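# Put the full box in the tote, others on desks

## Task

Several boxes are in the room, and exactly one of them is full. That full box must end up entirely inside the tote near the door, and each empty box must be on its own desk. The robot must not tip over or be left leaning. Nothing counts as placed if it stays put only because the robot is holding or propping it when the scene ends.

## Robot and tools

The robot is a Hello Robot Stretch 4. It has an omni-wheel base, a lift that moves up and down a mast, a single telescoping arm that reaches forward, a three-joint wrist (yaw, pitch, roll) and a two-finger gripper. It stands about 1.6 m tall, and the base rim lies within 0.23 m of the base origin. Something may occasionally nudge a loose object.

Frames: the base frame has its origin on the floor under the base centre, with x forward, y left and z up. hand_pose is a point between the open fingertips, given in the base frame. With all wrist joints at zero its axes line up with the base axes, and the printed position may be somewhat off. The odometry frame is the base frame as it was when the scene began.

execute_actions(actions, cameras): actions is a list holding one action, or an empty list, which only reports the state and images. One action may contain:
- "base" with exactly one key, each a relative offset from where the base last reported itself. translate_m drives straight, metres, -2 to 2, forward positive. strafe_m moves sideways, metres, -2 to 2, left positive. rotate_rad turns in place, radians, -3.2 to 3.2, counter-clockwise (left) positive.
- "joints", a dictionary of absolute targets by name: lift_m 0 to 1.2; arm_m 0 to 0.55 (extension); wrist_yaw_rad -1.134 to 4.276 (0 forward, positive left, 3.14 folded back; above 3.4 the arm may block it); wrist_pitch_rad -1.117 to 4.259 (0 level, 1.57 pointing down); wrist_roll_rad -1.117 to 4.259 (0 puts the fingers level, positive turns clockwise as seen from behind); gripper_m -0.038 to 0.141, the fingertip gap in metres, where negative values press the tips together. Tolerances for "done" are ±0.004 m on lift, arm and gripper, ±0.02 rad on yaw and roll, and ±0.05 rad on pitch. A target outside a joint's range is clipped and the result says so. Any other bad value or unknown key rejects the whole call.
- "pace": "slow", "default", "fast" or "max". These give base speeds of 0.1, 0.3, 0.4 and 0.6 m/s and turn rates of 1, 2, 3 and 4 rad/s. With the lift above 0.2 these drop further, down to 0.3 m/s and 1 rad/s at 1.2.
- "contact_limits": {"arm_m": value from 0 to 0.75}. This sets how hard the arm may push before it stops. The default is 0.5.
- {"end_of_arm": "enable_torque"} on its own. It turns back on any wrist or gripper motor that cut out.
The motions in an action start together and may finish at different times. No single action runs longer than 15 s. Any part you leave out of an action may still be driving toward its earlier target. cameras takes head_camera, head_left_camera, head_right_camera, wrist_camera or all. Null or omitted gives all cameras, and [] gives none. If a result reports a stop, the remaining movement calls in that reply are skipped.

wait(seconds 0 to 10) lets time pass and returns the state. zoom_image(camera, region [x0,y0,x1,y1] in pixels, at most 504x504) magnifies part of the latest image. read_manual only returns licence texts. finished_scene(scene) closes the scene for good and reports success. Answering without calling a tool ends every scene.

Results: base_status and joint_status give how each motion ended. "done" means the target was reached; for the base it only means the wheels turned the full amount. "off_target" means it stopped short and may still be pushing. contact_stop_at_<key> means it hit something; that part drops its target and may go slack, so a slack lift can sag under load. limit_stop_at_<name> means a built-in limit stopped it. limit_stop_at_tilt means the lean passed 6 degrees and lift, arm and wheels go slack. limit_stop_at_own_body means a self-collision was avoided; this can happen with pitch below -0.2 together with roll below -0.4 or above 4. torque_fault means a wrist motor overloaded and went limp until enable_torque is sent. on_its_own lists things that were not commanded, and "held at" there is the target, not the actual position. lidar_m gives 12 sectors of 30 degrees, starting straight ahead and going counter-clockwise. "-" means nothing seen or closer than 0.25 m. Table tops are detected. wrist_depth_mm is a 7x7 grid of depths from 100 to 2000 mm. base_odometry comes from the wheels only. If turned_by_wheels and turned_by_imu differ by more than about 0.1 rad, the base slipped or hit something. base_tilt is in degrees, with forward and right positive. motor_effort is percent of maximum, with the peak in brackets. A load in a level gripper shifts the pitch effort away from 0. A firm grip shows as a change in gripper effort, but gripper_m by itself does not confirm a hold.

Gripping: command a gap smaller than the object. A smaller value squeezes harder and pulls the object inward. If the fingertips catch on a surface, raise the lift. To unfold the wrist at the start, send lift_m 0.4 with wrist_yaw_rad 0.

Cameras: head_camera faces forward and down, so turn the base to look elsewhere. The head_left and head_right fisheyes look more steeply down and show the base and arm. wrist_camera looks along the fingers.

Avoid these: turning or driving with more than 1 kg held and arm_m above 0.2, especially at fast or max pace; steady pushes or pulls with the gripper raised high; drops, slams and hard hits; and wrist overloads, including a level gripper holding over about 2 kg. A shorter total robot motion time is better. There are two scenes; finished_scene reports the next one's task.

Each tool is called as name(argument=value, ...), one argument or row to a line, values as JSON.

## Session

execute_actions(
  actions=[],
)

Scene clock: 0.00 s.
base_odometry: x=+0.000 y=+0.000 heading=+0.000 (m, m, rad; odometry frame)
turned_by_wheels: +0.000 (rad since the last result)
turned_by_imu: +0.000 (rad since the last result)
base_tilt: forward=-0.1 right=+0.2 (deg)
lidar_m: 0.69 0.71 0.89 0.85 0.87 1.08 1.57 1.36 0.89 0.82 0.84 0.76
base_status: not commanded
joint_positions: lift_m=+0.142 arm_m=+0.001 wrist_yaw_rad=+3.229 wrist_pitch_rad=+0.007 wrist_roll_rad=-0.010 gripper_m=+0.057
joint_status: not commanded
motor_effort: lift_m=+19 arm_m=+0 wrist_yaw_rad=+0 wrist_pitch_rad=-7 wrist_roll_rad=+0 gripper_m=-2 wheel_0=-1 wheel_1=+0 wheel_2=+0 (%)
hand_pose: x=-0.1233 y=+0.0618 z=+0.3184 quat_wxyz=(-0.044, -0.003, -0.005, +0.999) (m; base frame)
wrist_depth_mm: - 134 134 - - 1499 1060 / - 107 134 - - 1537 1078 / - 111 136 - - 1537 1078 / 140 138 199 - - 1576 1098 / 205 - 1983 1756 1661 1499 1098 / 213 1118 202 991 878 1025 991 / 211 741 768 - 741 683 707
pictures: head_camera, head_left_camera, head_right_camera, wrist_camera
camera_calibration (this result's frames):
wrist_camera: T_world_to_cam=[[-0.0700035, 0.997035, -0.0319376, -0.0619695], [0.0617218, -0.0276257, -0.997711, 0.372361], [-0.995635, -0.0718145, -0.0596049, 0.130952], [0, 0, 0, 1]] pos_world=[0.10306, 0.0814768, 0.377335]
Images, in order (width x height): head_camera 420x560, head_left_camera 420x672, head_right_camera 420x672, wrist_camera 616x392.

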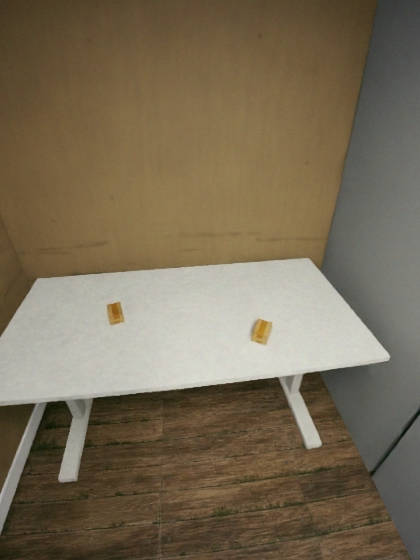

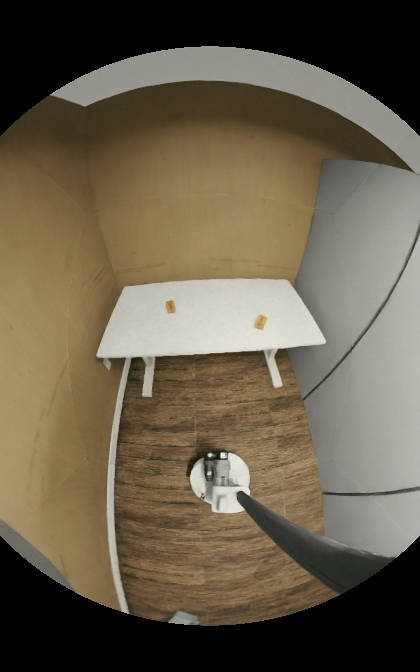

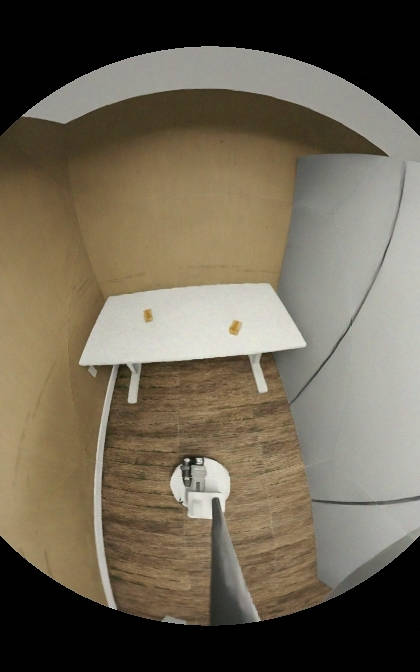

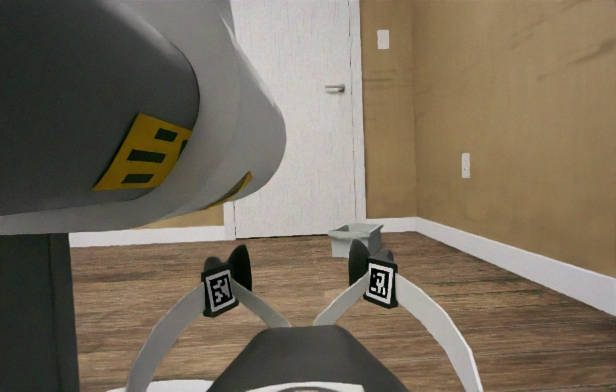

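zoom_image(
  camera="head_camera",
  region=[230, 305, 300, 360],
)

zoom_image(
  camera="head_camera",
  region=[80, 285, 150, 340],
)

Region (230, 305, 300, 360) of head_camera's 420x560 image, scaled by 7.200, with more detail than that image has; it fills the top 396 rows of this view, and the rest is white.

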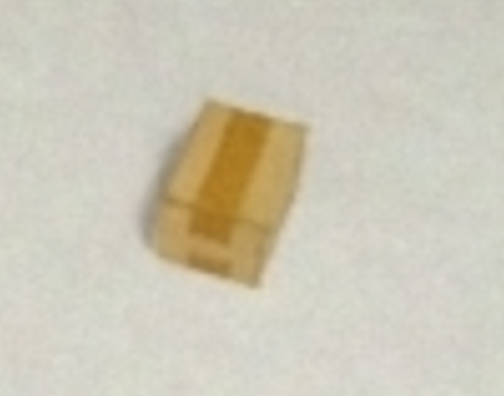

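Region (80, 285, 150, 340) of head_camera's 420x560 image, scaled by 7.200, with more detail than that image has; it fills the top 396 rows of this view, and the rest is white.

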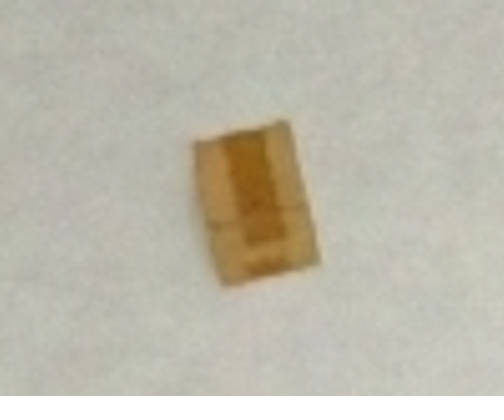

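execute_actions(
  actions=[
    {"base": {"rotate_rad": -0.117}, "joints": {"lift_m": 0.93, "wrist_yaw_rad": -0.293, "wrist_roll_rad": 0, "gripper_m": 0.11}, "pace": "fast"},
  ],
  cameras=[],
)

execute_actions(
  actions=[
    {"base": {"translate_m": 0.52}, "joints": {"wrist_pitch_rad": 1.2, "arm_m": 0.205}, "pace": "fast"},
  ],
  cameras=["head_left_camera", "wrist_camera"],
)

Scene clock: 7.90 s.
base_odometry: x=+0.000 y=+0.000 heading=-0.117 (m, m, rad; odometry frame)
turned_by_wheels: -0.117 (rad since the last result)
turned_by_imu: -0.117 (rad since the last result)
base_tilt: forward=-0.1 right=+0.5 (deg)
lidar_m: 0.68 0.69 0.83 0.84 0.86 1.01 1.55 2.21 0.93 0.83 0.83 0.82
base_status: done
joint_positions: lift_m=+0.930 arm_m=+0.001 wrist_yaw_rad=-0.293 wrist_pitch_rad=+0.007 wrist_roll_rad=+0.000 gripper_m=+0.110
joint_status: all done
motor_effort: lift_m=+21(22) arm_m=+0(0) wrist_yaw_rad=-1(8) wrist_pitch_rad=-7(6) wrist_roll_rad=+1(4) gripper_m=-1(2) wheel_0=+0(7) wheel_1=-1(6) wheel_2=-1(8) (%)
hand_pose: x=+0.4227 y=-0.1670 z=+1.1060 quat_wxyz=(+0.989, +0.000, +0.004, -0.146) (m; base frame)
wrist_depth_mm: 1118 1205 1397 1281 946 750 621 / 1098 1229 1366 1308 960 759 627 / 1098 1229 1397 1336 976 759 634 / 1098 1229 1397 1397 991 768 640 / 1118 1229 1397 1397 946 778 640 / 1118 1160 1098 1205 946 759 654 / 931 866 891 - 917 768 654
pictures: none
No camera images: the call's "cameras" was empty. Leave "cameras" out to get every camera's image.

Scene clock: 10.73 s.
base_odometry: x=+0.516 y=-0.061 heading=-0.117 (m, m, rad; odometry frame)
turned_by_wheels: +0.000 (rad since the last result)
turned_by_imu: +0.000 (rad since the last result)
base_tilt: forward=+0.0 right=+0.5 (deg)
lidar_m: 0.25 0.25 0.25 0.44 0.96 1.15 2.08 1.41 0.83 0.71 0.38 0.25
base_status: done
joint_positions: lift_m=+0.930 arm_m=+0.204 wrist_yaw_rad=-0.293 wrist_pitch_rad=+1.201 wrist_roll_rad=+0.000 gripper_m=+0.110
joint_status: all done
motor_effort: lift_m=+20(20) arm_m=+8(9) wrist_yaw_rad=-1(0) wrist_pitch_rad=-2(1) wrist_roll_rad=+1(0) gripper_m=-2(2) wheel_0=+1(7) wheel_1=+0(7) wheel_2=+0(9) (%)
hand_pose: x=+0.4492 y=-0.1138 z=+0.8391 quat_wxyz=(+0.816, +0.082, +0.559, -0.120) (m; base frame)
wrist_depth_mm: 436 433 433 439 436 439 442 / 410 410 413 413 413 413 415 / 387 389 392 392 394 394 394 / 370 370 370 373 373 375 375 / 351 353 353 351 351 355 357 / 334 334 332 290 332 340 340 / 322 320 322 - 325 324 327
pictures: head_left_camera, wrist_camera
camera_calibration (this result's frames):
wrist_camera: T_world_to_cam=[[-0.332178, -0.943216, 0.00090862, 0.0392102], [-0.8961, 0.315284, -0.31241, 0.74589], [0.294383, -0.10459, -0.949947, 0.883291], [0, 0, 0, 1]] pos_world=[0.421391, -0.1058, 1.07207]
Images, in order (width x height): head_left_camera 420x672, wrist_camera 616x392.

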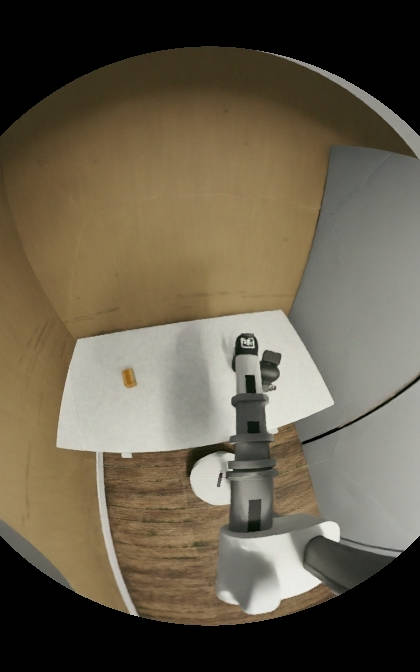

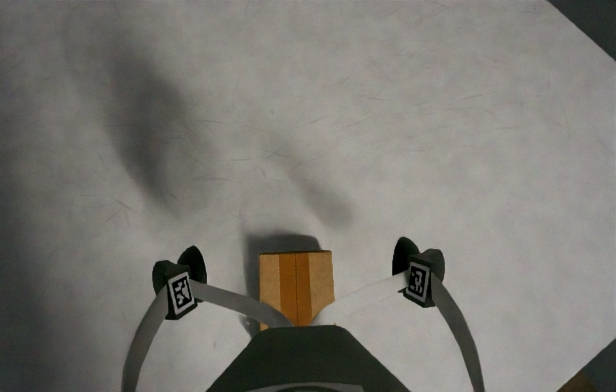

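execute_actions(
  actions=[
    {"joints": {"arm_m": 0.17, "wrist_yaw_rad": -0.25, "lift_m": 0.842}},
  ],
  cameras=["wrist_camera"],
)

Scene clock: 12.93 s.
base_odometry: x=+0.516 y=-0.061 heading=-0.117 (m, m, rad; odometry frame)
turned_by_wheels: +0.000 (rad since the last result)
turned_by_imu: +0.000 (rad since the last result)
base_tilt: forward=+0.0 right=+0.4 (deg)
lidar_m: 0.25 0.25 0.25 0.45 0.96 1.16 2.09 1.37 0.82 0.71 0.41 0.25
base_status: not commanded
joint_positions: lift_m=+0.842 arm_m=+0.171 wrist_yaw_rad=-0.250 wrist_pitch_rad=+1.201 wrist_roll_rad=+0.000 gripper_m=+0.110
joint_status: all done
motor_effort: lift_m=+15(18) arm_m=-8(7) wrist_yaw_rad=-1(1) wrist_pitch_rad=-2(2) wrist_roll_rad=+1(1) gripper_m=-1(2) wheel_0=+1(1) wheel_1=+1(1) wheel_2=+0(0) (%)
hand_pose: x=+0.4217 y=-0.1105 z=+0.7514 quat_wxyz=(+0.819, +0.070, +0.561, -0.103) (m; base frame)
wrist_depth_mm: 327 327 329 329 330 330 332 / 307 309 309 310 312 312 314 / 291 293 294 294 296 297 297 / 277 278 276 227 281 281 282 / 264 265 260 216 264 267 268 / 252 251 204 206 251 255 256 / 241 240 242 - 244 243 244
pictures: wrist_camera
camera_calibration (this result's frames):
wrist_camera: T_world_to_cam=[[-0.291602, -0.956539, 0.000913903, 0.014696], [-0.908802, 0.276751, -0.312231, 0.69382], [0.298409, -0.0918778, -0.950006, 0.808212], [0, 0, 0, 1]] pos_world=[0.393653, -0.103701, 0.984425]
Images, in order (width x height): wrist_camera 616x392.

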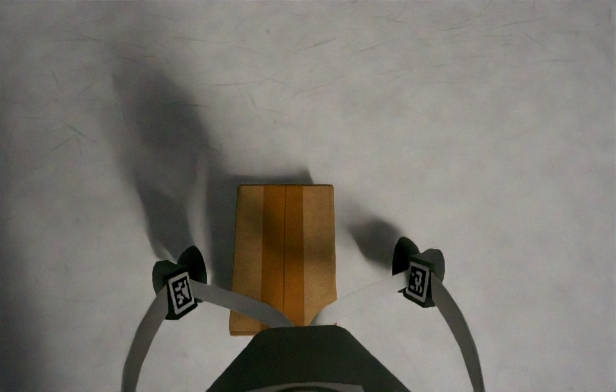

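execute_actions(
  actions=[
    {"joints": {"gripper_m": -0.01}},
  ],
  cameras=["wrist_camera"],
)

execute_actions(
  actions=[],
  cameras=[],
)

Scene clock: 15.20 s.
base_odometry: x=+0.516 y=-0.061 heading=-0.117 (m, m, rad; odometry frame)
turned_by_wheels: +0.000 (rad since the last result)
turned_by_imu: +0.000 (rad since the last result)
base_tilt: forward=-0.2 right=+0.4 (deg)
lidar_m: 0.25 0.25 0.25 0.44 0.95 1.18 2.08 1.39 0.82 0.71 0.41 0.25
base_status: not commanded
joint_positions: lift_m=+0.842 arm_m=+0.171 wrist_yaw_rad=-0.250 wrist_pitch_rad=+1.201 wrist_roll_rad=+0.000 gripper_m=-0.009
joint_status: all done
motor_effort: lift_m=+16(16) arm_m=-9(8) wrist_yaw_rad=+1(1) wrist_pitch_rad=-3(2) wrist_roll_rad=+1(1) gripper_m=-21(24) wheel_0=+1(1) wheel_1=+1(0) wheel_2=+1(0) (%)
hand_pose: x=+0.4217 y=-0.1105 z=+0.7514 quat_wxyz=(+0.819, +0.070, +0.561, -0.103) (m; base frame)
wrist_depth_mm: 327 327 329 329 329 330 330 / 307 309 309 310 310 314 314 / 293 291 293 294 296 296 297 / 278 277 278 208 281 281 282 / 264 266 260 198 266 267 268 / 252 249 186 189 187 251 256 / 242 239 242 - 244 244 244
pictures: wrist_camera
camera_calibration (this result's frames):
wrist_camera: T_world_to_cam=[[-0.291602, -0.956539, 0.000913879, 0.014696], [-0.908802, 0.27675, -0.312231, 0.69382], [0.298409, -0.0918777, -0.950006, 0.808212], [0, 0, 0, 1]] pos_world=[0.393653, -0.103701, 0.984425]
Images, in order (width x height): wrist_camera 616x392.

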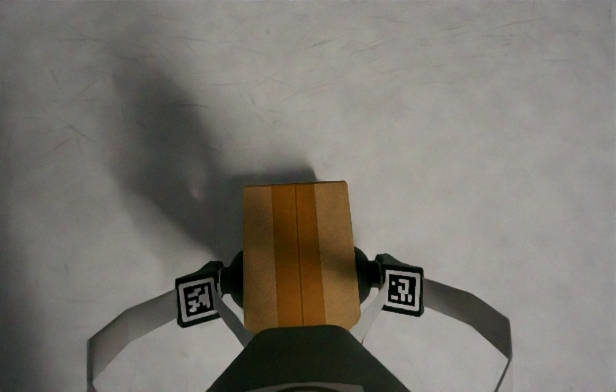

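Scene clock: 15.20 s.
base_odometry: x=+0.516 y=-0.061 heading=-0.117 (m, m, rad; odometry frame)
turned_by_wheels: +0.000 (rad since the last result)
turned_by_imu: +0.000 (rad since the last result)
base_tilt: forward=-0.2 right=+0.4 (deg)
lidar_m: 0.25 0.25 0.25 0.44 0.95 1.18 2.08 1.39 0.82 0.71 0.41 0.25
base_status: not commanded
joint_positions: lift_m=+0.842 arm_m=+0.171 wrist_yaw_rad=-0.250 wrist_pitch_rad=+1.201 wrist_roll_rad=+0.000 gripper_m=-0.009
joint_status: all done
motor_effort: lift_m=+16(16) arm_m=-9(8) wrist_yaw_rad=+1(1) wrist_pitch_rad=-3(2) wrist_roll_rad=+1(1) gripper_m=-21(24) wheel_0=+1(1) wheel_1=+1(0) wheel_2=+1(0) (%)
hand_pose: x=+0.4217 y=-0.1105 z=+0.7514 quat_wxyz=(+0.819, +0.070, +0.561, -0.103) (m; base frame)
wrist_depth_mm: 327 327 329 329 329 330 330 / 307 309 309 310 310 314 314 / 293 291 293 294 296 296 297 / 278 277 278 208 281 281 282 / 264 266 260 198 266 267 268 / 252 249 186 189 187 251 256 / 242 239 242 - 244 244 244
pictures: none
No camera images: the call's "cameras" was empty. Leave "cameras" out to get every camera's image.

execute_actions(
  actions=[
    {"joints": {"gripper_m": 0.095}},
  ],
  cameras=[],
)

execute_actions(
  actions=[
    {"joints": {"lift_m": 0.93, "gripper_m": 0.11}, "pace": "fast"},
  ],
  cameras=[],
)

execute_actions(
  actions=[
    {"base": {"rotate_rad": 1.002}, "joints": {"arm_m": 0.458, "wrist_yaw_rad": -0.52}, "pace": "fast"},
  ],
  cameras=["head_right_camera", "wrist_camera"],
)

Scene clock: 18.90 s.
base_odometry: x=+0.516 y=-0.061 heading=-0.117 (m, m, rad; odometry frame)
turned_by_wheels: +0.000 (rad since the last result)
turned_by_imu: +0.000 (rad since the last result)
base_tilt: forward=-0.1 right=+0.4 (deg)
lidar_m: 0.25 0.25 0.25 0.43 0.97 1.17 2.08 1.38 0.82 0.70 0.43 0.25
base_status: not commanded
joint_positions: lift_m=+0.842 arm_m=+0.171 wrist_yaw_rad=-0.250 wrist_pitch_rad=+1.201 wrist_roll_rad=+0.000 gripper_m=+0.095
joint_status: all done
motor_effort: lift_m=+16(15) arm_m=-8(8) wrist_yaw_rad=+0(0) wrist_pitch_rad=-3(3) wrist_roll_rad=+1(0) gripper_m=-1(23) wheel_0=+1(1) wheel_1=+0(0) wheel_2=+0(0) (%)
hand_pose: x=+0.4217 y=-0.1105 z=+0.7514 quat_wxyz=(+0.819, +0.070, +0.561, -0.103) (m; base frame)
wrist_depth_mm: 325 327 329 330 329 332 330 / 309 309 309 309 312 312 312 / 291 293 293 294 294 296 296 / 278 277 279 228 281 281 281 / 265 265 264 216 264 267 268 / 253 251 210 205 250 255 256 / 241 240 242 - 243 242 245
pictures: none
No camera images: the call's "cameras" was empty. Leave "cameras" out to get every camera's image.

Scene clock: 20.03 s.
base_odometry: x=+0.516 y=-0.061 heading=-0.117 (m, m, rad; odometry frame)
turned_by_wheels: +0.000 (rad since the last result)
turned_by_imu: +0.000 (rad since the last result)
base_tilt: forward=+0.0 right=+0.5 (deg)
lidar_m: 0.25 0.25 0.25 0.45 0.96 1.16 2.06 1.38 0.82 0.70 0.40 0.25
base_status: not commanded
joint_positions: lift_m=+0.930 arm_m=+0.171 wrist_yaw_rad=-0.250 wrist_pitch_rad=+1.201 wrist_roll_rad=+0.000 gripper_m=+0.110
joint_status: all done
motor_effort: lift_m=+21(23) arm_m=-8(8) wrist_yaw_rad=+0(0) wrist_pitch_rad=-2(2) wrist_roll_rad=+0(1) gripper_m=-1(2) wheel_0=+1(1) wheel_1=+1(1) wheel_2=+0(0) (%)
hand_pose: x=+0.4217 y=-0.1105 z=+0.8390 quat_wxyz=(+0.819, +0.070, +0.561, -0.103) (m; base frame)
wrist_depth_mm: 436 436 436 439 439 442 442 / 410 413 413 413 415 415 415 / 389 389 389 392 392 394 397 / 368 370 373 373 373 373 373 / 351 353 353 304 351 357 357 / 336 332 330 290 334 340 342 / 320 320 322 - 324 324 931
pictures: none
No camera images: the call's "cameras" was empty. Leave "cameras" out to get every camera's image.

Scene clock: 21.80 s.
base_odometry: x=+0.516 y=-0.061 heading=+0.885 (m, m, rad; odometry frame)
turned_by_wheels: +1.002 (rad since the last result)
turned_by_imu: +0.997 (rad since the last result)
base_tilt: forward=-0.1 right=+0.3 (deg)
lidar_m: 0.25 0.37 0.95 1.11 1.95 1.49 0.84 0.72 0.53 0.25 0.25 0.25
base_status: done
joint_positions: lift_m=+0.930 arm_m=+0.457 wrist_yaw_rad=-0.520 wrist_pitch_rad=+1.201 wrist_roll_rad=+0.000 gripper_m=+0.110
joint_status: all done
motor_effort: lift_m=+20(21) arm_m=+8(11) wrist_yaw_rad=-1(5) wrist_pitch_rad=-2(3) wrist_roll_rad=+1(0) gripper_m=-2(1) wheel_0=-1(8) wheel_1=+1(5) wheel_2=+0(7) (%)
hand_pose: x=+0.6746 y=-0.1277 z=+0.8391 quat_wxyz=(+0.797, +0.145, +0.546, -0.212) (m; base frame)
wrist_depth_mm: 433 433 436 436 439 439 442 / 410 410 413 413 415 415 418 / 387 389 389 389 392 394 397 / 368 368 370 370 373 373 373 / 351 351 345 309 351 355 357 / 334 332 294 290 332 338 340 / 320 319 322 - 324 324 325
pictures: head_right_camera, wrist_camera
camera_calibration (this result's frames):
wrist_camera: T_world_to_cam=[[-0.535834, -0.844323, 0.000898986, 0.251055], [-0.802211, 0.508775, -0.312419, 0.913701], [0.263325, -0.168126, -0.949944, 0.828336], [0, 0, 0, 1]] pos_world=[0.649383, -0.113632, 1.0721]
Images, in order (width x height): head_right_camera 420x672, wrist_camera 616x392.

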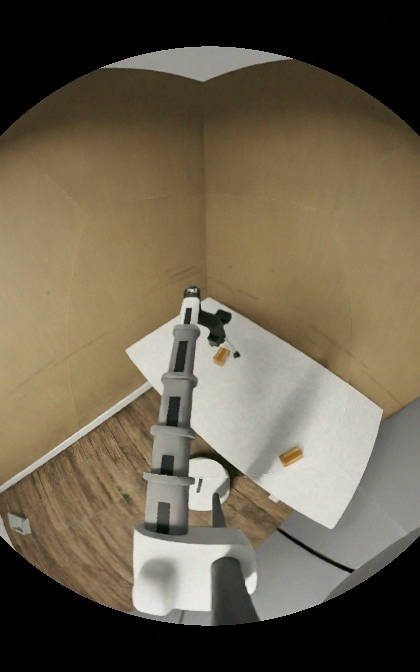

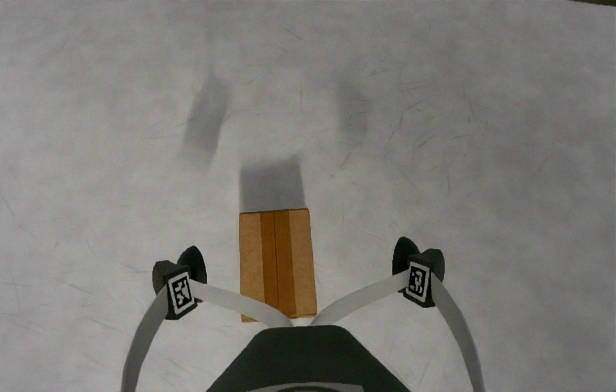

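execute_actions(
  actions=[
    {"base": {"rotate_rad": 0.021}, "joints": {"arm_m": 0.471, "lift_m": 0.843}},
  ],
  cameras=["wrist_camera"],
)

execute_actions(
  actions=[
    {"joints": {"gripper_m": -0.01}},
  ],
  cameras=["wrist_camera"],
)

Scene clock: 23.93 s.
base_odometry: x=+0.516 y=-0.061 heading=+0.906 (m, m, rad; odometry frame)
turned_by_wheels: +0.021 (rad since the last result)
turned_by_imu: +0.020 (rad since the last result)
base_tilt: forward=+0.0 right=+0.4 (deg)
lidar_m: 0.25 0.44 0.95 1.14 2.03 1.41 0.83 0.71 0.44 0.25 0.25 0.25
base_status: done
joint_positions: lift_m=+0.843 arm_m=+0.470 wrist_yaw_rad=-0.520 wrist_pitch_rad=+1.201 wrist_roll_rad=+0.000 gripper_m=+0.110
joint_status: all done
motor_effort: lift_m=+15(19) arm_m=+8(8) wrist_yaw_rad=-1(1) wrist_pitch_rad=-3(3) wrist_roll_rad=+0(0) gripper_m=-1(1) wheel_0=-1(5) wheel_1=-2(3) wheel_2=+0(7) (%)
hand_pose: x=+0.6876 y=-0.1277 z=+0.7525 quat_wxyz=(+0.797, +0.145, +0.546, -0.212) (m; base frame)
wrist_depth_mm: 327 329 329 329 330 330 332 / 307 309 310 312 312 314 314 / 293 293 294 296 296 296 296 / 278 278 279 227 282 282 283 / 265 266 265 216 265 268 268 / 252 251 211 205 251 256 256 / 242 241 243 - 244 243 245
pictures: wrist_camera
camera_calibration (this result's frames):
wrist_camera: T_world_to_cam=[[-0.536012, -0.84421, 0.000903935, 0.2582], [-0.802133, 0.508961, -0.312317, 0.896889], [0.263201, -0.16813, -0.949978, 0.74271], [0, 0, 0, 1]] pos_world=[0.662341, -0.113635, 0.985438]
Images, in order (width x height): wrist_camera 616x392.

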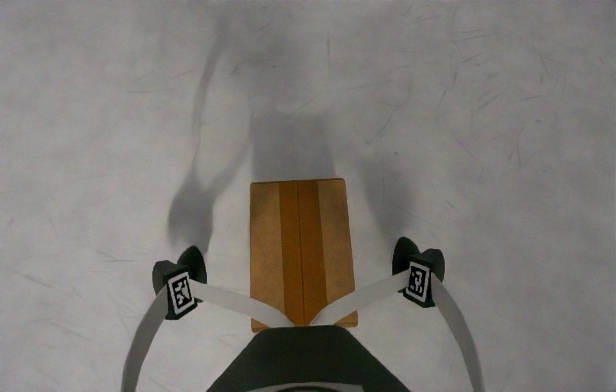

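Scene clock: 25.93 s.
base_odometry: x=+0.516 y=-0.061 heading=+0.906 (m, m, rad; odometry frame)
turned_by_wheels: +0.000 (rad since the last result)
turned_by_imu: +0.000 (rad since the last result)
base_tilt: forward=-0.1 right=+0.5 (deg)
lidar_m: 0.25 0.41 0.96 1.14 2.02 1.44 0.84 0.71 0.44 0.25 0.25 0.25
base_status: not commanded
joint_positions: lift_m=+0.843 arm_m=+0.470 wrist_yaw_rad=-0.520 wrist_pitch_rad=+1.201 wrist_roll_rad=+0.000 gripper_m=-0.009
joint_status: all done
motor_effort: lift_m=+15(16) arm_m=+8(8) wrist_yaw_rad=+0(1) wrist_pitch_rad=-2(3) wrist_roll_rad=+0(0) gripper_m=-22(22) wheel_0=-1(1) wheel_1=-2(2) wheel_2=+0(0) (%)
hand_pose: x=+0.6876 y=-0.1277 z=+0.7525 quat_wxyz=(+0.797, +0.145, +0.546, -0.212) (m; base frame)
wrist_depth_mm: 327 327 329 330 330 330 332 / 309 310 310 312 310 314 314 / 291 293 294 294 296 296 297 / 278 278 277 208 281 281 282 / 265 266 260 198 267 268 270 / 253 249 186 189 187 250 256 / 242 240 243 - 244 244 245
pictures: wrist_camera
camera_calibration (this result's frames):
wrist_camera: T_world_to_cam=[[-0.536012, -0.84421, 0.000903888, 0.2582], [-0.802133, 0.508962, -0.312316, 0.896889], [0.263201, -0.16813, -0.949978, 0.74271], [0, 0, 0, 1]] pos_world=[0.662341, -0.113635, 0.985438]
Images, in order (width x height): wrist_camera 616x392.

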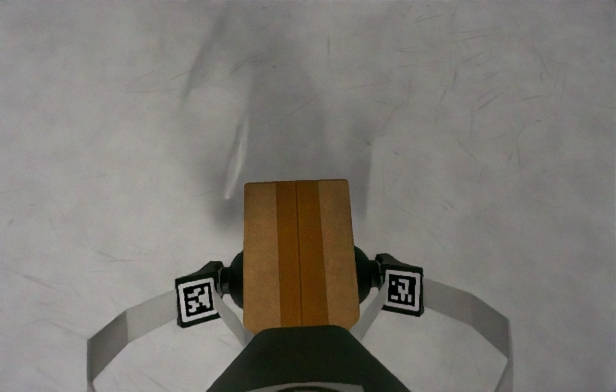

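execute_actions(
  actions=[
    {"joints": {"gripper_m": 0.095}},
  ],
  cameras=[],
)

execute_actions(
  actions=[
    {"joints": {"lift_m": 0.92, "gripper_m": 0.11}, "pace": "fast"},
  ],
  cameras=[],
)

execute_actions(
  actions=[
    {"base": {"rotate_rad": -0.65}, "joints": {"arm_m": 0.0, "wrist_yaw_rad": 0.0}, "pace": "fast"},
  ],
  cameras=["head_left_camera"],
)

execute_actions(
  actions=[
    {"base": {"translate_m": -2.0}, "pace": "max"},
  ],
  cameras=["head_camera", "head_right_camera"],
)

Scene clock: 31.40 s.
base_odometry: x=+0.516 y=-0.061 heading=+0.906 (m, m, rad; odometry frame)
turned_by_wheels: +0.000 (rad since the last result)
turned_by_imu: +0.000 (rad since the last result)
base_tilt: forward=-0.1 right=+0.5 (deg)
lidar_m: 0.25 0.43 0.96 1.15 2.03 1.43 0.83 0.70 0.44 0.26 0.25 0.25
base_status: not commanded
joint_positions: lift_m=+0.843 arm_m=+0.470 wrist_yaw_rad=-0.520 wrist_pitch_rad=+1.201 wrist_roll_rad=+0.000 gripper_m=+0.095
joint_status: all done
motor_effort: lift_m=+15(15) arm_m=+8(9) wrist_yaw_rad=-1(0) wrist_pitch_rad=-3(2) wrist_roll_rad=+0(1) gripper_m=-1(22) wheel_0=-1(1) wheel_1=-2(2) wheel_2=+0(0) (%)
hand_pose: x=+0.6876 y=-0.1277 z=+0.7525 quat_wxyz=(+0.797, +0.145, +0.546, -0.212) (m; base frame)
wrist_depth_mm: 327 327 329 330 330 332 332 / 309 309 312 312 312 312 314 / 291 293 294 296 296 297 297 / 278 278 279 228 281 282 282 / 264 265 265 217 265 268 268 / 253 251 211 205 251 256 256 / 241 240 243 - 244 243 245
pictures: none
No camera images: the call's "cameras" was empty. Leave "cameras" out to get every camera's image.

Scene clock: 32.47 s.
base_odometry: x=+0.516 y=-0.061 heading=+0.906 (m, m, rad; odometry frame)
turned_by_wheels: +0.000 (rad since the last result)
turned_by_imu: +0.000 (rad since the last result)
base_tilt: forward=-0.1 right=+0.3 (deg)
lidar_m: 0.25 0.41 0.97 1.13 2.05 1.43 0.82 0.69 0.46 0.25 0.25 0.25
base_status: not commanded
joint_positions: lift_m=+0.920 arm_m=+0.470 wrist_yaw_rad=-0.520 wrist_pitch_rad=+1.201 wrist_roll_rad=+0.000 gripper_m=+0.110
joint_status: all done
motor_effort: lift_m=+21(23) arm_m=+7(8) wrist_yaw_rad=+0(0) wrist_pitch_rad=-3(2) wrist_roll_rad=+0(1) gripper_m=+0(2) wheel_0=-1(1) wheel_1=-2(1) wheel_2=+1(0) (%)
hand_pose: x=+0.6876 y=-0.1277 z=+0.8291 quat_wxyz=(+0.797, +0.145, +0.546, -0.212) (m; base frame)
wrist_depth_mm: 421 421 424 424 424 427 430 / 397 399 399 402 402 404 404 / 377 379 377 379 379 382 382 / 357 359 359 359 364 362 364 / 340 340 343 294 342 345 347 / 325 324 322 279 324 329 330 / 310 309 312 - 315 314 317
pictures: none
No camera images: the call's "cameras" was empty. Leave "cameras" out to get every camera's image.

Scene clock: 34.53 s.
base_odometry: x=+0.516 y=-0.061 heading=+0.256 (m, m, rad; odometry frame)
turned_by_wheels: -0.650 (rad since the last result)
turned_by_imu: -0.647 (rad since the last result)
base_tilt: forward=+0.0 right=+0.5 (deg)
lidar_m: 0.25 0.25 0.34 0.96 1.08 1.65 1.83 0.90 0.72 0.57 0.27 0.25
base_status: done
joint_positions: lift_m=+0.920 arm_m=+0.002 wrist_yaw_rad=+0.000 wrist_pitch_rad=+1.201 wrist_roll_rad=+0.000 gripper_m=+0.110
joint_status: all done
motor_effort: lift_m=+21(21) arm_m=-8(11) wrist_yaw_rad=+0(4) wrist_pitch_rad=-3(3) wrist_roll_rad=-1(1) gripper_m=+0(1) wheel_0=+2(7) wheel_1=+1(5) wheel_2=-1(9) (%)
hand_pose: x=+0.2773 y=-0.0874 z=+0.8290 quat_wxyz=(+0.825, +0.000, +0.565, +0.000) (m; base frame)
wrist_depth_mm: 424 424 424 427 427 430 430 / 399 399 402 402 404 404 407 / 379 379 382 382 384 332 384 / 359 362 362 362 364 314 366 / 343 343 345 343 343 347 347 / 329 325 324 329 325 330 330 / 960 320 320 - 319 315 317
pictures: head_left_camera
Images, in order (width x height): head_left_camera 420x672.

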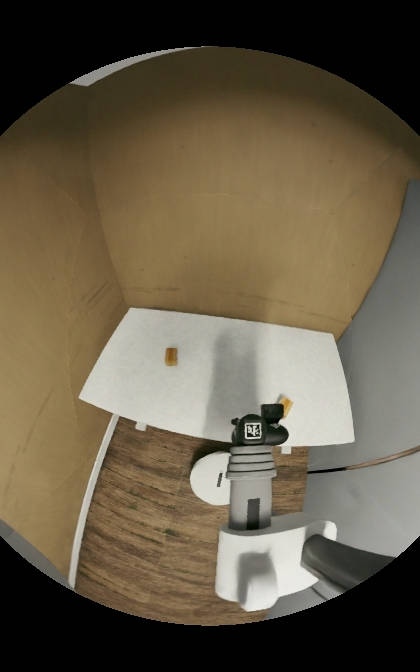

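Scene clock: 41.23 s.
base_odometry: x=-1.419 y=-0.566 heading=+0.256 (m, m, rad; odometry frame)
turned_by_wheels: +0.000 (rad since the last result)
turned_by_imu: +0.000 (rad since the last result)
base_tilt: forward=+0.0 right=+0.4 (deg)
lidar_m: 2.16 1.55 1.28 0.69 0.83 0.71 0.75 0.82 1.33 0.45 0.44 0.68
base_status: done
joint_positions: lift_m=+0.920 arm_m=+0.002 wrist_yaw_rad=+0.000 wrist_pitch_rad=+1.201 wrist_roll_rad=+0.000 gripper_m=+0.110
joint_status: not commanded
motor_effort: lift_m=+20(21) arm_m=-8(8) wrist_yaw_rad=-1(0) wrist_pitch_rad=-2(3) wrist_roll_rad=+0(1) gripper_m=-1(2) wheel_0=-2(7) wheel_1=-2(9) wheel_2=+0(11) (%)
hand_pose: x=+0.2773 y=-0.0874 z=+0.8291 quat_wxyz=(+0.825, +0.000, +0.565, +0.000) (m; base frame)
wrist_depth_mm: 1308 1308 1308 1308 1308 931 603 / 1255 1255 1255 1255 1255 904 591 / 1182 1182 1160 1182 1182 878 585 / 1118 1118 1118 1118 1118 842 574 / 1060 1060 1060 1060 1060 820 559 / 1008 991 991 1008 991 741 544 / 960 960 976 - 960 759 539
pictures: head_camera, head_right_camera
Images, in order (width x height): head_camera 420x560, head_right_camera 420x672.

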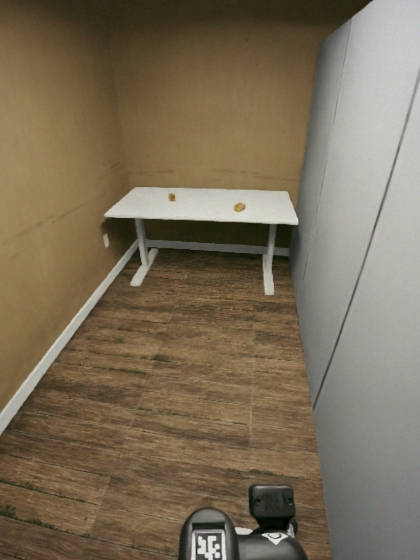

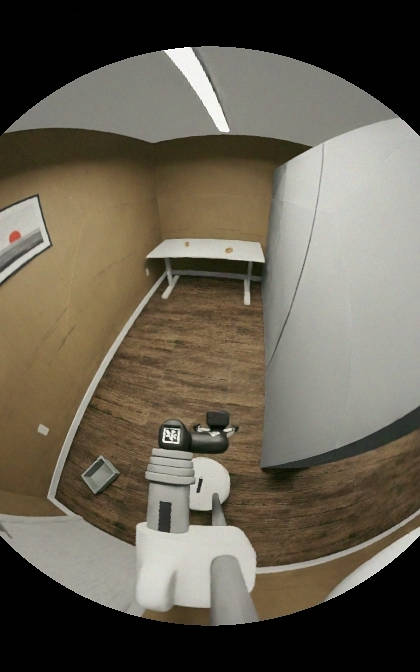

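execute_actions(
  actions=[
    {"base": {"translate_m": -0.27}, "joints": {"lift_m": 0.55}, "pace": "fast"},
  ],
  cameras=[],
)

execute_actions(
  actions=[
    {"base": {"rotate_rad": -1.705}, "joints": {"lift_m": 0.35}, "pace": "fast"},
  ],
  cameras=["head_camera", "head_left_camera"],
)

Scene clock: 44.30 s.
base_odometry: x=-1.680 y=-0.635 heading=+0.255 (m, m, rad; odometry frame)
turned_by_wheels: +0.000 (rad since the last result)
turned_by_imu: +0.000 (rad since the last result)
base_tilt: forward=+0.0 right=+0.5 (deg)
lidar_m: 2.42 1.63 0.70 0.72 0.59 0.45 0.47 0.54 0.86 2.66 0.57 0.65
base_status: done
joint_positions: lift_m=+0.550 arm_m=+0.002 wrist_yaw_rad=+0.000 wrist_pitch_rad=+1.201 wrist_roll_rad=+0.000 gripper_m=+0.110
joint_status: all done
motor_effort: lift_m=+16(19) arm_m=-8(8) wrist_yaw_rad=+0(1) wrist_pitch_rad=-2(3) wrist_roll_rad=+0(1) gripper_m=-2(2) wheel_0=-1(7) wheel_1=+0(3) wheel_2=-1(11) (%)
hand_pose: x=+0.2773 y=-0.0874 z=+0.4594 quat_wxyz=(+0.825, +0.000, +0.565, +0.000) (m; base frame)
wrist_depth_mm: 854 866 854 866 866 831 539 / 809 809 809 820 809 798 525 / 768 768 768 768 778 759 517 / 732 723 732 732 732 715 549 / 691 699 691 699 691 699 699 / 661 654 654 661 654 668 668 / 634 634 634 - 640 634 640
pictures: none
No camera images: the call's "cameras" was empty. Leave "cameras" out to get every camera's image.

Scene clock: 46.10 s.
base_odometry: x=-1.680 y=-0.635 heading=-1.450 (m, m, rad; odometry frame)
turned_by_wheels: -1.705 (rad since the last result)
turned_by_imu: -1.696 (rad since the last result)
base_tilt: forward=+0.0 right=+0.5 (deg)
lidar_m: 2.13 0.58 0.57 1.71 1.81 1.37 0.72 0.67 0.48 0.47 0.49 0.72
base_status: done
joint_positions: lift_m=+0.350 arm_m=+0.002 wrist_yaw_rad=+0.000 wrist_pitch_rad=+1.201 wrist_roll_rad=+0.000 gripper_m=+0.110
joint_status: all done
motor_effort: lift_m=+16(15) arm_m=-7(8) wrist_yaw_rad=+0(0) wrist_pitch_rad=-2(3) wrist_roll_rad=+0(0) gripper_m=-1(2) wheel_0=+2(9) wheel_1=+1(6) wheel_2=-1(10) (%)
hand_pose: x=+0.2773 y=-0.0874 z=+0.2594 quat_wxyz=(+0.825, +0.000, +0.565, +0.000) (m; base frame)
wrist_depth_mm: 603 609 615 609 615 621 580 / 569 574 574 580 580 580 569 / 539 549 549 549 549 549 549 / 521 517 521 521 521 521 525 / 492 496 496 496 496 500 500 / 469 469 466 469 466 477 477 / 452 445 413 - 455 452 455
pictures: head_camera, head_left_camera
Images, in order (width x height): head_camera 420x560, head_left_camera 420x672.

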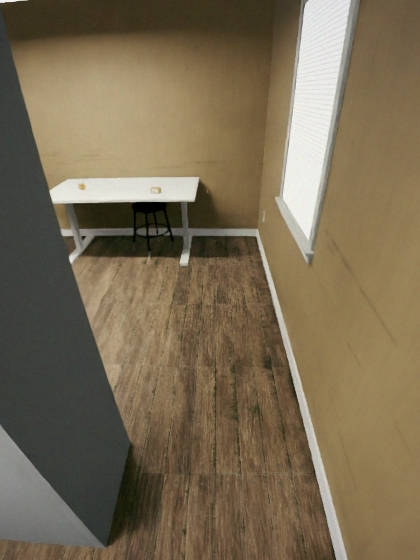

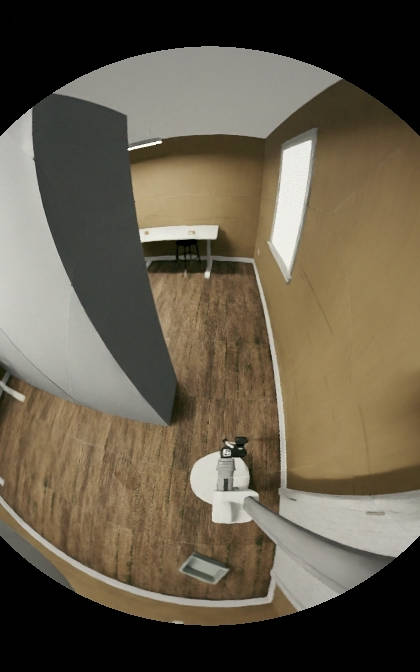

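execute_actions(
  actions=[
    {"base": {"translate_m": 2.0}, "joints": {"lift_m": 0.93}, "pace": "max"},
  ],
  cameras=["head_camera", "head_left_camera", "head_right_camera"],
)

Scene clock: 52.07 s.
base_odometry: x=-1.437 y=-2.620 heading=-1.449 (m, m, rad; odometry frame)
turned_by_wheels: +0.000 (rad since the last result)
turned_by_imu: +0.000 (rad since the last result)
base_tilt: forward=-0.1 right=+0.4 (deg)
lidar_m: 0.66 0.67 0.97 2.35 1.53 1.18 2.07 0.75 0.52 0.51 0.55 0.83
base_status: done
joint_positions: lift_m=+0.930 arm_m=+0.002 wrist_yaw_rad=+0.000 wrist_pitch_rad=+1.201 wrist_roll_rad=+0.000 gripper_m=+0.110
joint_status: all done
motor_effort: lift_m=+19(23) arm_m=-8(8) wrist_yaw_rad=-1(0) wrist_pitch_rad=-2(3) wrist_roll_rad=+0(0) gripper_m=-2(1) wheel_0=+0(8) wheel_1=+0(6) wheel_2=+2(16) (%)
hand_pose: x=+0.2773 y=-0.0874 z=+0.8392 quat_wxyz=(+0.825, +0.000, +0.565, +0.000) (m; base frame)
wrist_depth_mm: 1336 1308 1308 1336 1336 960 676 / 1229 1255 1255 1255 1255 991 683 / 1182 1182 1182 1205 1205 976 683 / 1118 1138 1138 1118 1138 1008 691 / 1078 1078 1078 1078 1060 991 699 / 1025 1008 1008 1042 1008 931 699 / 976 976 976 - 991 946 699
pictures: head_camera, head_left_camera, head_right_camera
Images, in order (width x height): head_camera 420x560, head_left_camera 420x672, head_right_camera 420x672.

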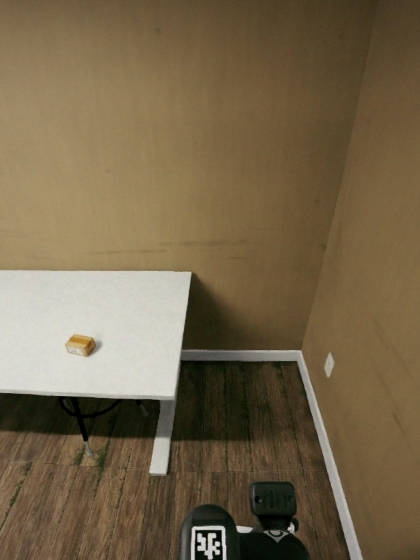

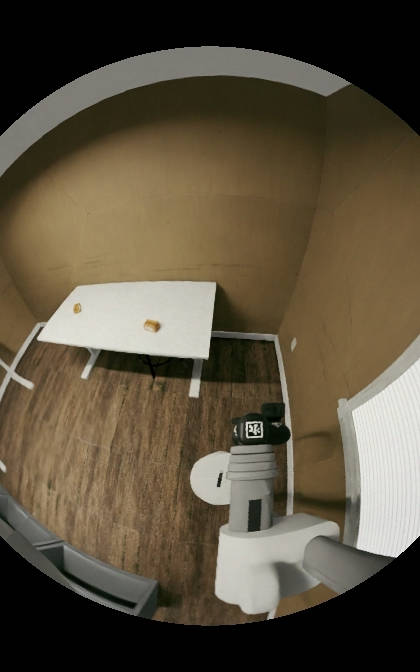

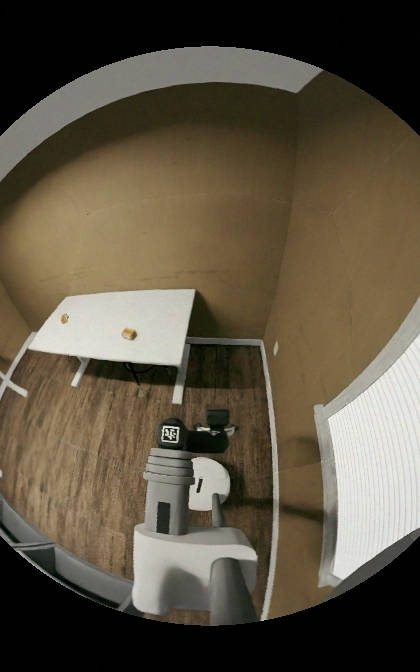

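zoom_image(
  camera="head_camera",
  region=[45, 320, 115, 370],
)

zoom_image(
  camera="head_left_camera",
  region=[30, 270, 230, 400],
)

Region (45, 320, 115, 370) of head_camera's 420x560 image, scaled by 7.200, with more detail than that image has; it fills the top 360 rows of this view, and the rest is white.

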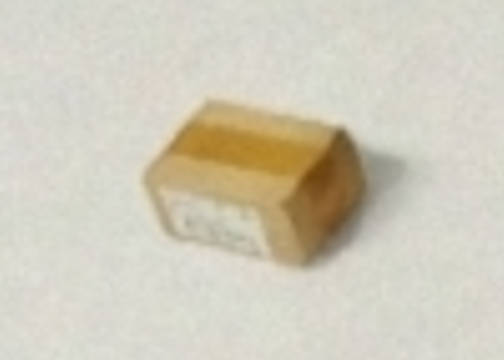

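Region (30, 270, 230, 400) of head_left_camera's 420x672 image, scaled by 2.520, with more detail than that image has; it fills the top 328 rows of this view, and the rest is white.

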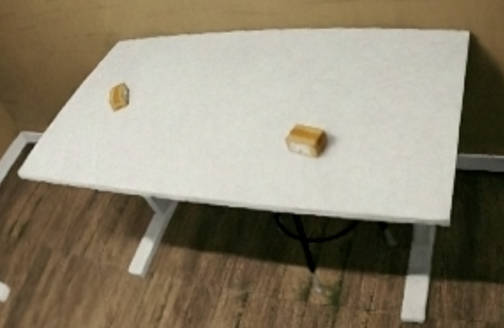

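execute_actions(
  actions=[
    {"base": {"rotate_rad": -0.478}, "joints": {"wrist_yaw_rad": 0.223, "gripper_m": 0.135}, "pace": "fast"},
  ],
  cameras=[],
)

execute_actions(
  actions=[
    {"base": {"strafe_m": 0.89}, "joints": {"arm_m": 0.247}, "pace": "fast"},
  ],
  cameras=["head_camera", "head_left_camera", "wrist_camera"],
)

Scene clock: 56.30 s.
base_odometry: x=-1.437 y=-2.620 heading=-1.927 (m, m, rad; odometry frame)
turned_by_wheels: -0.478 (rad since the last result)
turned_by_imu: -0.476 (rad since the last result)
base_tilt: forward=+0.0 right=+0.4 (deg)
lidar_m: 0.85 0.65 0.68 1.03 2.35 1.50 1.15 1.72 0.69 0.52 0.50 0.55
base_status: done
joint_positions: lift_m=+0.930 arm_m=+0.002 wrist_yaw_rad=+0.223 wrist_pitch_rad=+1.201 wrist_roll_rad=+0.000 gripper_m=+0.135
joint_status: all done
motor_effort: lift_m=+19(19) arm_m=-8(8) wrist_yaw_rad=+1(5) wrist_pitch_rad=-2(3) wrist_roll_rad=+0(1) gripper_m=-1(3) wheel_0=+3(7) wheel_1=+1(9) wheel_2=+0(6) (%)
hand_pose: x=+0.2941 y=-0.0622 z=+0.8392 quat_wxyz=(+0.820, -0.063, +0.561, +0.092) (m; base frame)
wrist_depth_mm: 1025 1308 1336 1336 891 591 449 / 1205 1255 1255 1255 976 627 473 / 1182 1182 1205 1205 1078 668 496 / 1138 1118 1118 1160 1118 715 521 / 1078 1078 1078 1078 1060 715 549 / 1025 1008 1008 1025 1025 759 585 / 976 976 809 - 976 904 621
pictures: none
No camera images: the call's "cameras" was empty. Leave "cameras" out to get every camera's image.

Scene clock: 59.97 s.
base_odometry: x=-0.603 y=-2.930 heading=-1.927 (m, m, rad; odometry frame)
turned_by_wheels: +0.000 (rad since the last result)
turned_by_imu: +0.002 (rad since the last result)
base_tilt: forward=+0.0 right=+0.2 (deg)
lidar_m: 0.27 0.26 0.29 0.42 1.52 1.69 1.54 1.50 1.81 1.36 1.31 0.40
base_status: done
joint_positions: lift_m=+0.930 arm_m=+0.246 wrist_yaw_rad=+0.223 wrist_pitch_rad=+1.201 wrist_roll_rad=+0.000 gripper_m=+0.135
joint_status: all done
motor_effort: lift_m=+20(20) arm_m=+8(9) wrist_yaw_rad=+0(0) wrist_pitch_rad=-2(3) wrist_roll_rad=+0(1) gripper_m=+0(0) wheel_0=+1(11) wheel_1=-2(10) wheel_2=+0(0) (%)
hand_pose: x=+0.5376 y=-0.0622 z=+0.8392 quat_wxyz=(+0.820, -0.063, +0.561, +0.092) (m; base frame)
wrist_depth_mm: 433 436 436 436 436 439 1098 / 413 410 413 413 415 415 415 / 389 389 389 392 392 392 392 / 368 370 370 373 370 373 375 / 351 353 349 304 351 355 355 / 336 329 330 290 334 338 340 / 320 322 322 - 324 324 325
pictures: head_camera, head_left_camera, wrist_camera
camera_calibration (this result's frames):
wrist_camera: T_world_to_cam=[[0.176278, -0.98434, 0.000828573, -0.158528], [-0.935008, -0.167707, -0.312464, 0.799803], [0.307709, 0.0543059, -0.949929, 0.865418], [0, 0, 0, 1]] pos_world=[0.50947, -0.0689104, 1.07213]
Images, in order (width x height): head_camera 420x560, head_left_camera 420x672, wrist_camera 616x392.

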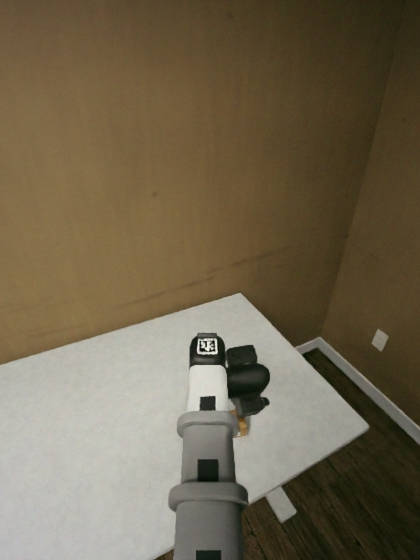

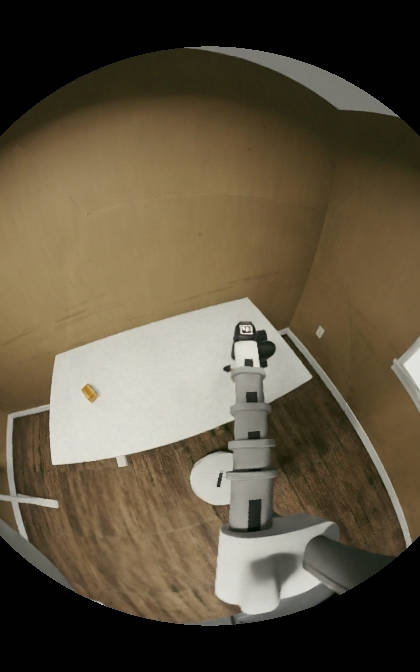

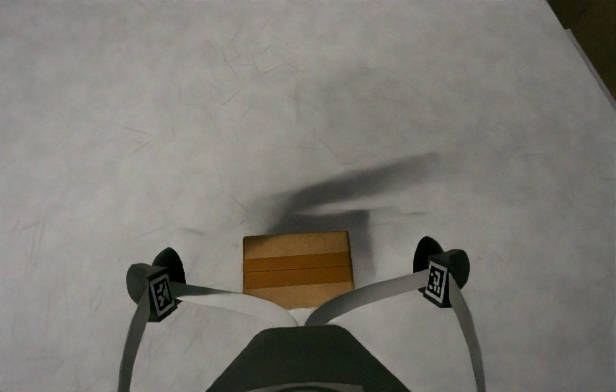

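execute_actions(
  actions=[
    {"joints": {"lift_m": 0.843, "wrist_yaw_rad": 0.25}},
  ],
  cameras=["wrist_camera"],
)

execute_actions(
  actions=[
    {"joints": {"gripper_m": 0.02}},
  ],
  cameras=["wrist_camera"],
)

Scene clock: 61.73 s.
base_odometry: x=-0.603 y=-2.930 heading=-1.927 (m, m, rad; odometry frame)
turned_by_wheels: +0.000 (rad since the last result)
turned_by_imu: +0.000 (rad since the last result)
base_tilt: forward=+0.0 right=+0.4 (deg)
lidar_m: 0.26 0.25 0.29 0.43 1.53 1.69 1.53 1.51 1.78 1.33 1.31 0.36
base_status: not commanded
joint_positions: lift_m=+0.843 arm_m=+0.246 wrist_yaw_rad=+0.250 wrist_pitch_rad=+1.201 wrist_roll_rad=+0.000 gripper_m=+0.135
joint_status: all done
motor_effort: lift_m=+16(19) arm_m=+8(8) wrist_yaw_rad=+0(3) wrist_pitch_rad=-2(3) wrist_roll_rad=+0(0) gripper_m=-1(1) wheel_0=+1(1) wheel_1=-2(1) wheel_2=+0(0) (%)
hand_pose: x=+0.5392 y=-0.0589 z=+0.7525 quat_wxyz=(+0.819, -0.070, +0.561, +0.103) (m; base frame)
wrist_depth_mm: 327 329 329 329 330 330 330 / 309 310 310 310 312 314 314 / 294 293 294 296 297 296 297 / 278 278 279 279 279 281 281 / 265 266 262 216 231 267 268 / 253 249 249 169 250 253 256 / 243 242 243 - 244 244 244
pictures: wrist_camera
camera_calibration (this result's frames):
wrist_camera: T_world_to_cam=[[0.202447, -0.979293, 0.000832301, -0.16936], [-0.930231, -0.19257, -0.312388, 0.770656], [0.30608, 0.0624678, -0.949954, 0.783783], [0, 0, 0, 1]] pos_world=[0.511275, -0.0664091, 0.985443]
Images, in order (width x height): wrist_camera 616x392.

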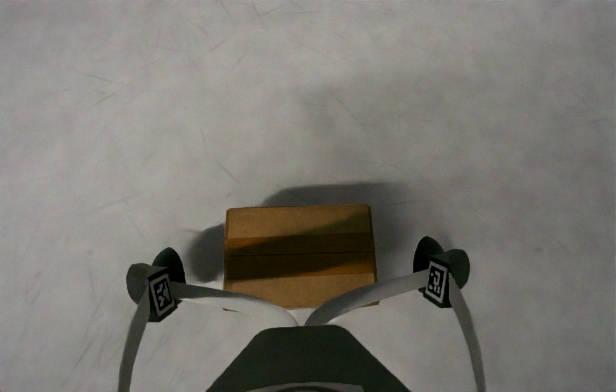

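Scene clock: 63.83 s.
base_odometry: x=-0.603 y=-2.930 heading=-1.927 (m, m, rad; odometry frame)
turned_by_wheels: +0.000 (rad since the last result)
turned_by_imu: +0.000 (rad since the last result)
base_tilt: forward=-0.1 right=+0.3 (deg)
lidar_m: 0.28 0.26 0.29 0.43 1.55 1.72 1.56 1.49 1.81 1.36 1.30 0.38
base_status: not commanded
joint_positions: lift_m=+0.843 arm_m=+0.246 wrist_yaw_rad=+0.250 wrist_pitch_rad=+1.201 wrist_roll_rad=+0.000 gripper_m=+0.020
joint_status: all done
motor_effort: lift_m=+16(16) arm_m=+8(8) wrist_yaw_rad=+0(1) wrist_pitch_rad=-2(2) wrist_roll_rad=-1(0) gripper_m=-23(22) wheel_0=+1(1) wheel_1=-2(1) wheel_2=+0(0) (%)
hand_pose: x=+0.5392 y=-0.0589 z=+0.7525 quat_wxyz=(+0.819, -0.070, +0.561, +0.103) (m; base frame)
wrist_depth_mm: 327 329 329 329 330 330 332 / 309 309 310 312 312 312 314 / 293 293 294 296 296 296 297 / 278 278 279 281 281 281 282 / 265 266 201 197 206 267 268 / 253 179 188 188 190 251 256 / 242 241 244 - 244 244 245
pictures: wrist_camera
camera_calibration (this result's frames):
wrist_camera: T_world_to_cam=[[0.202447, -0.979293, 0.000832435, -0.16936], [-0.930232, -0.19257, -0.312385, 0.770654], [0.306077, 0.062467, -0.949955, 0.783785], [0, 0, 0, 1]] pos_world=[0.511275, -0.0664091, 0.985443]
Images, in order (width x height): wrist_camera 616x392.

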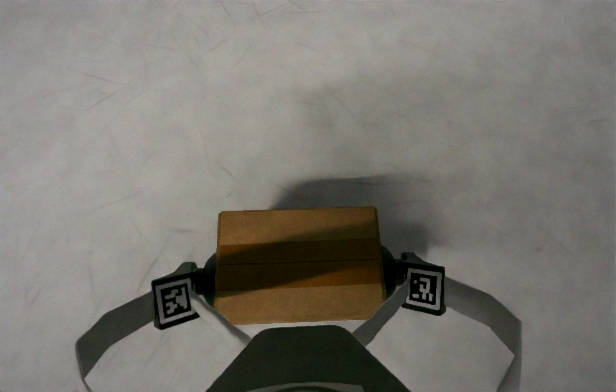

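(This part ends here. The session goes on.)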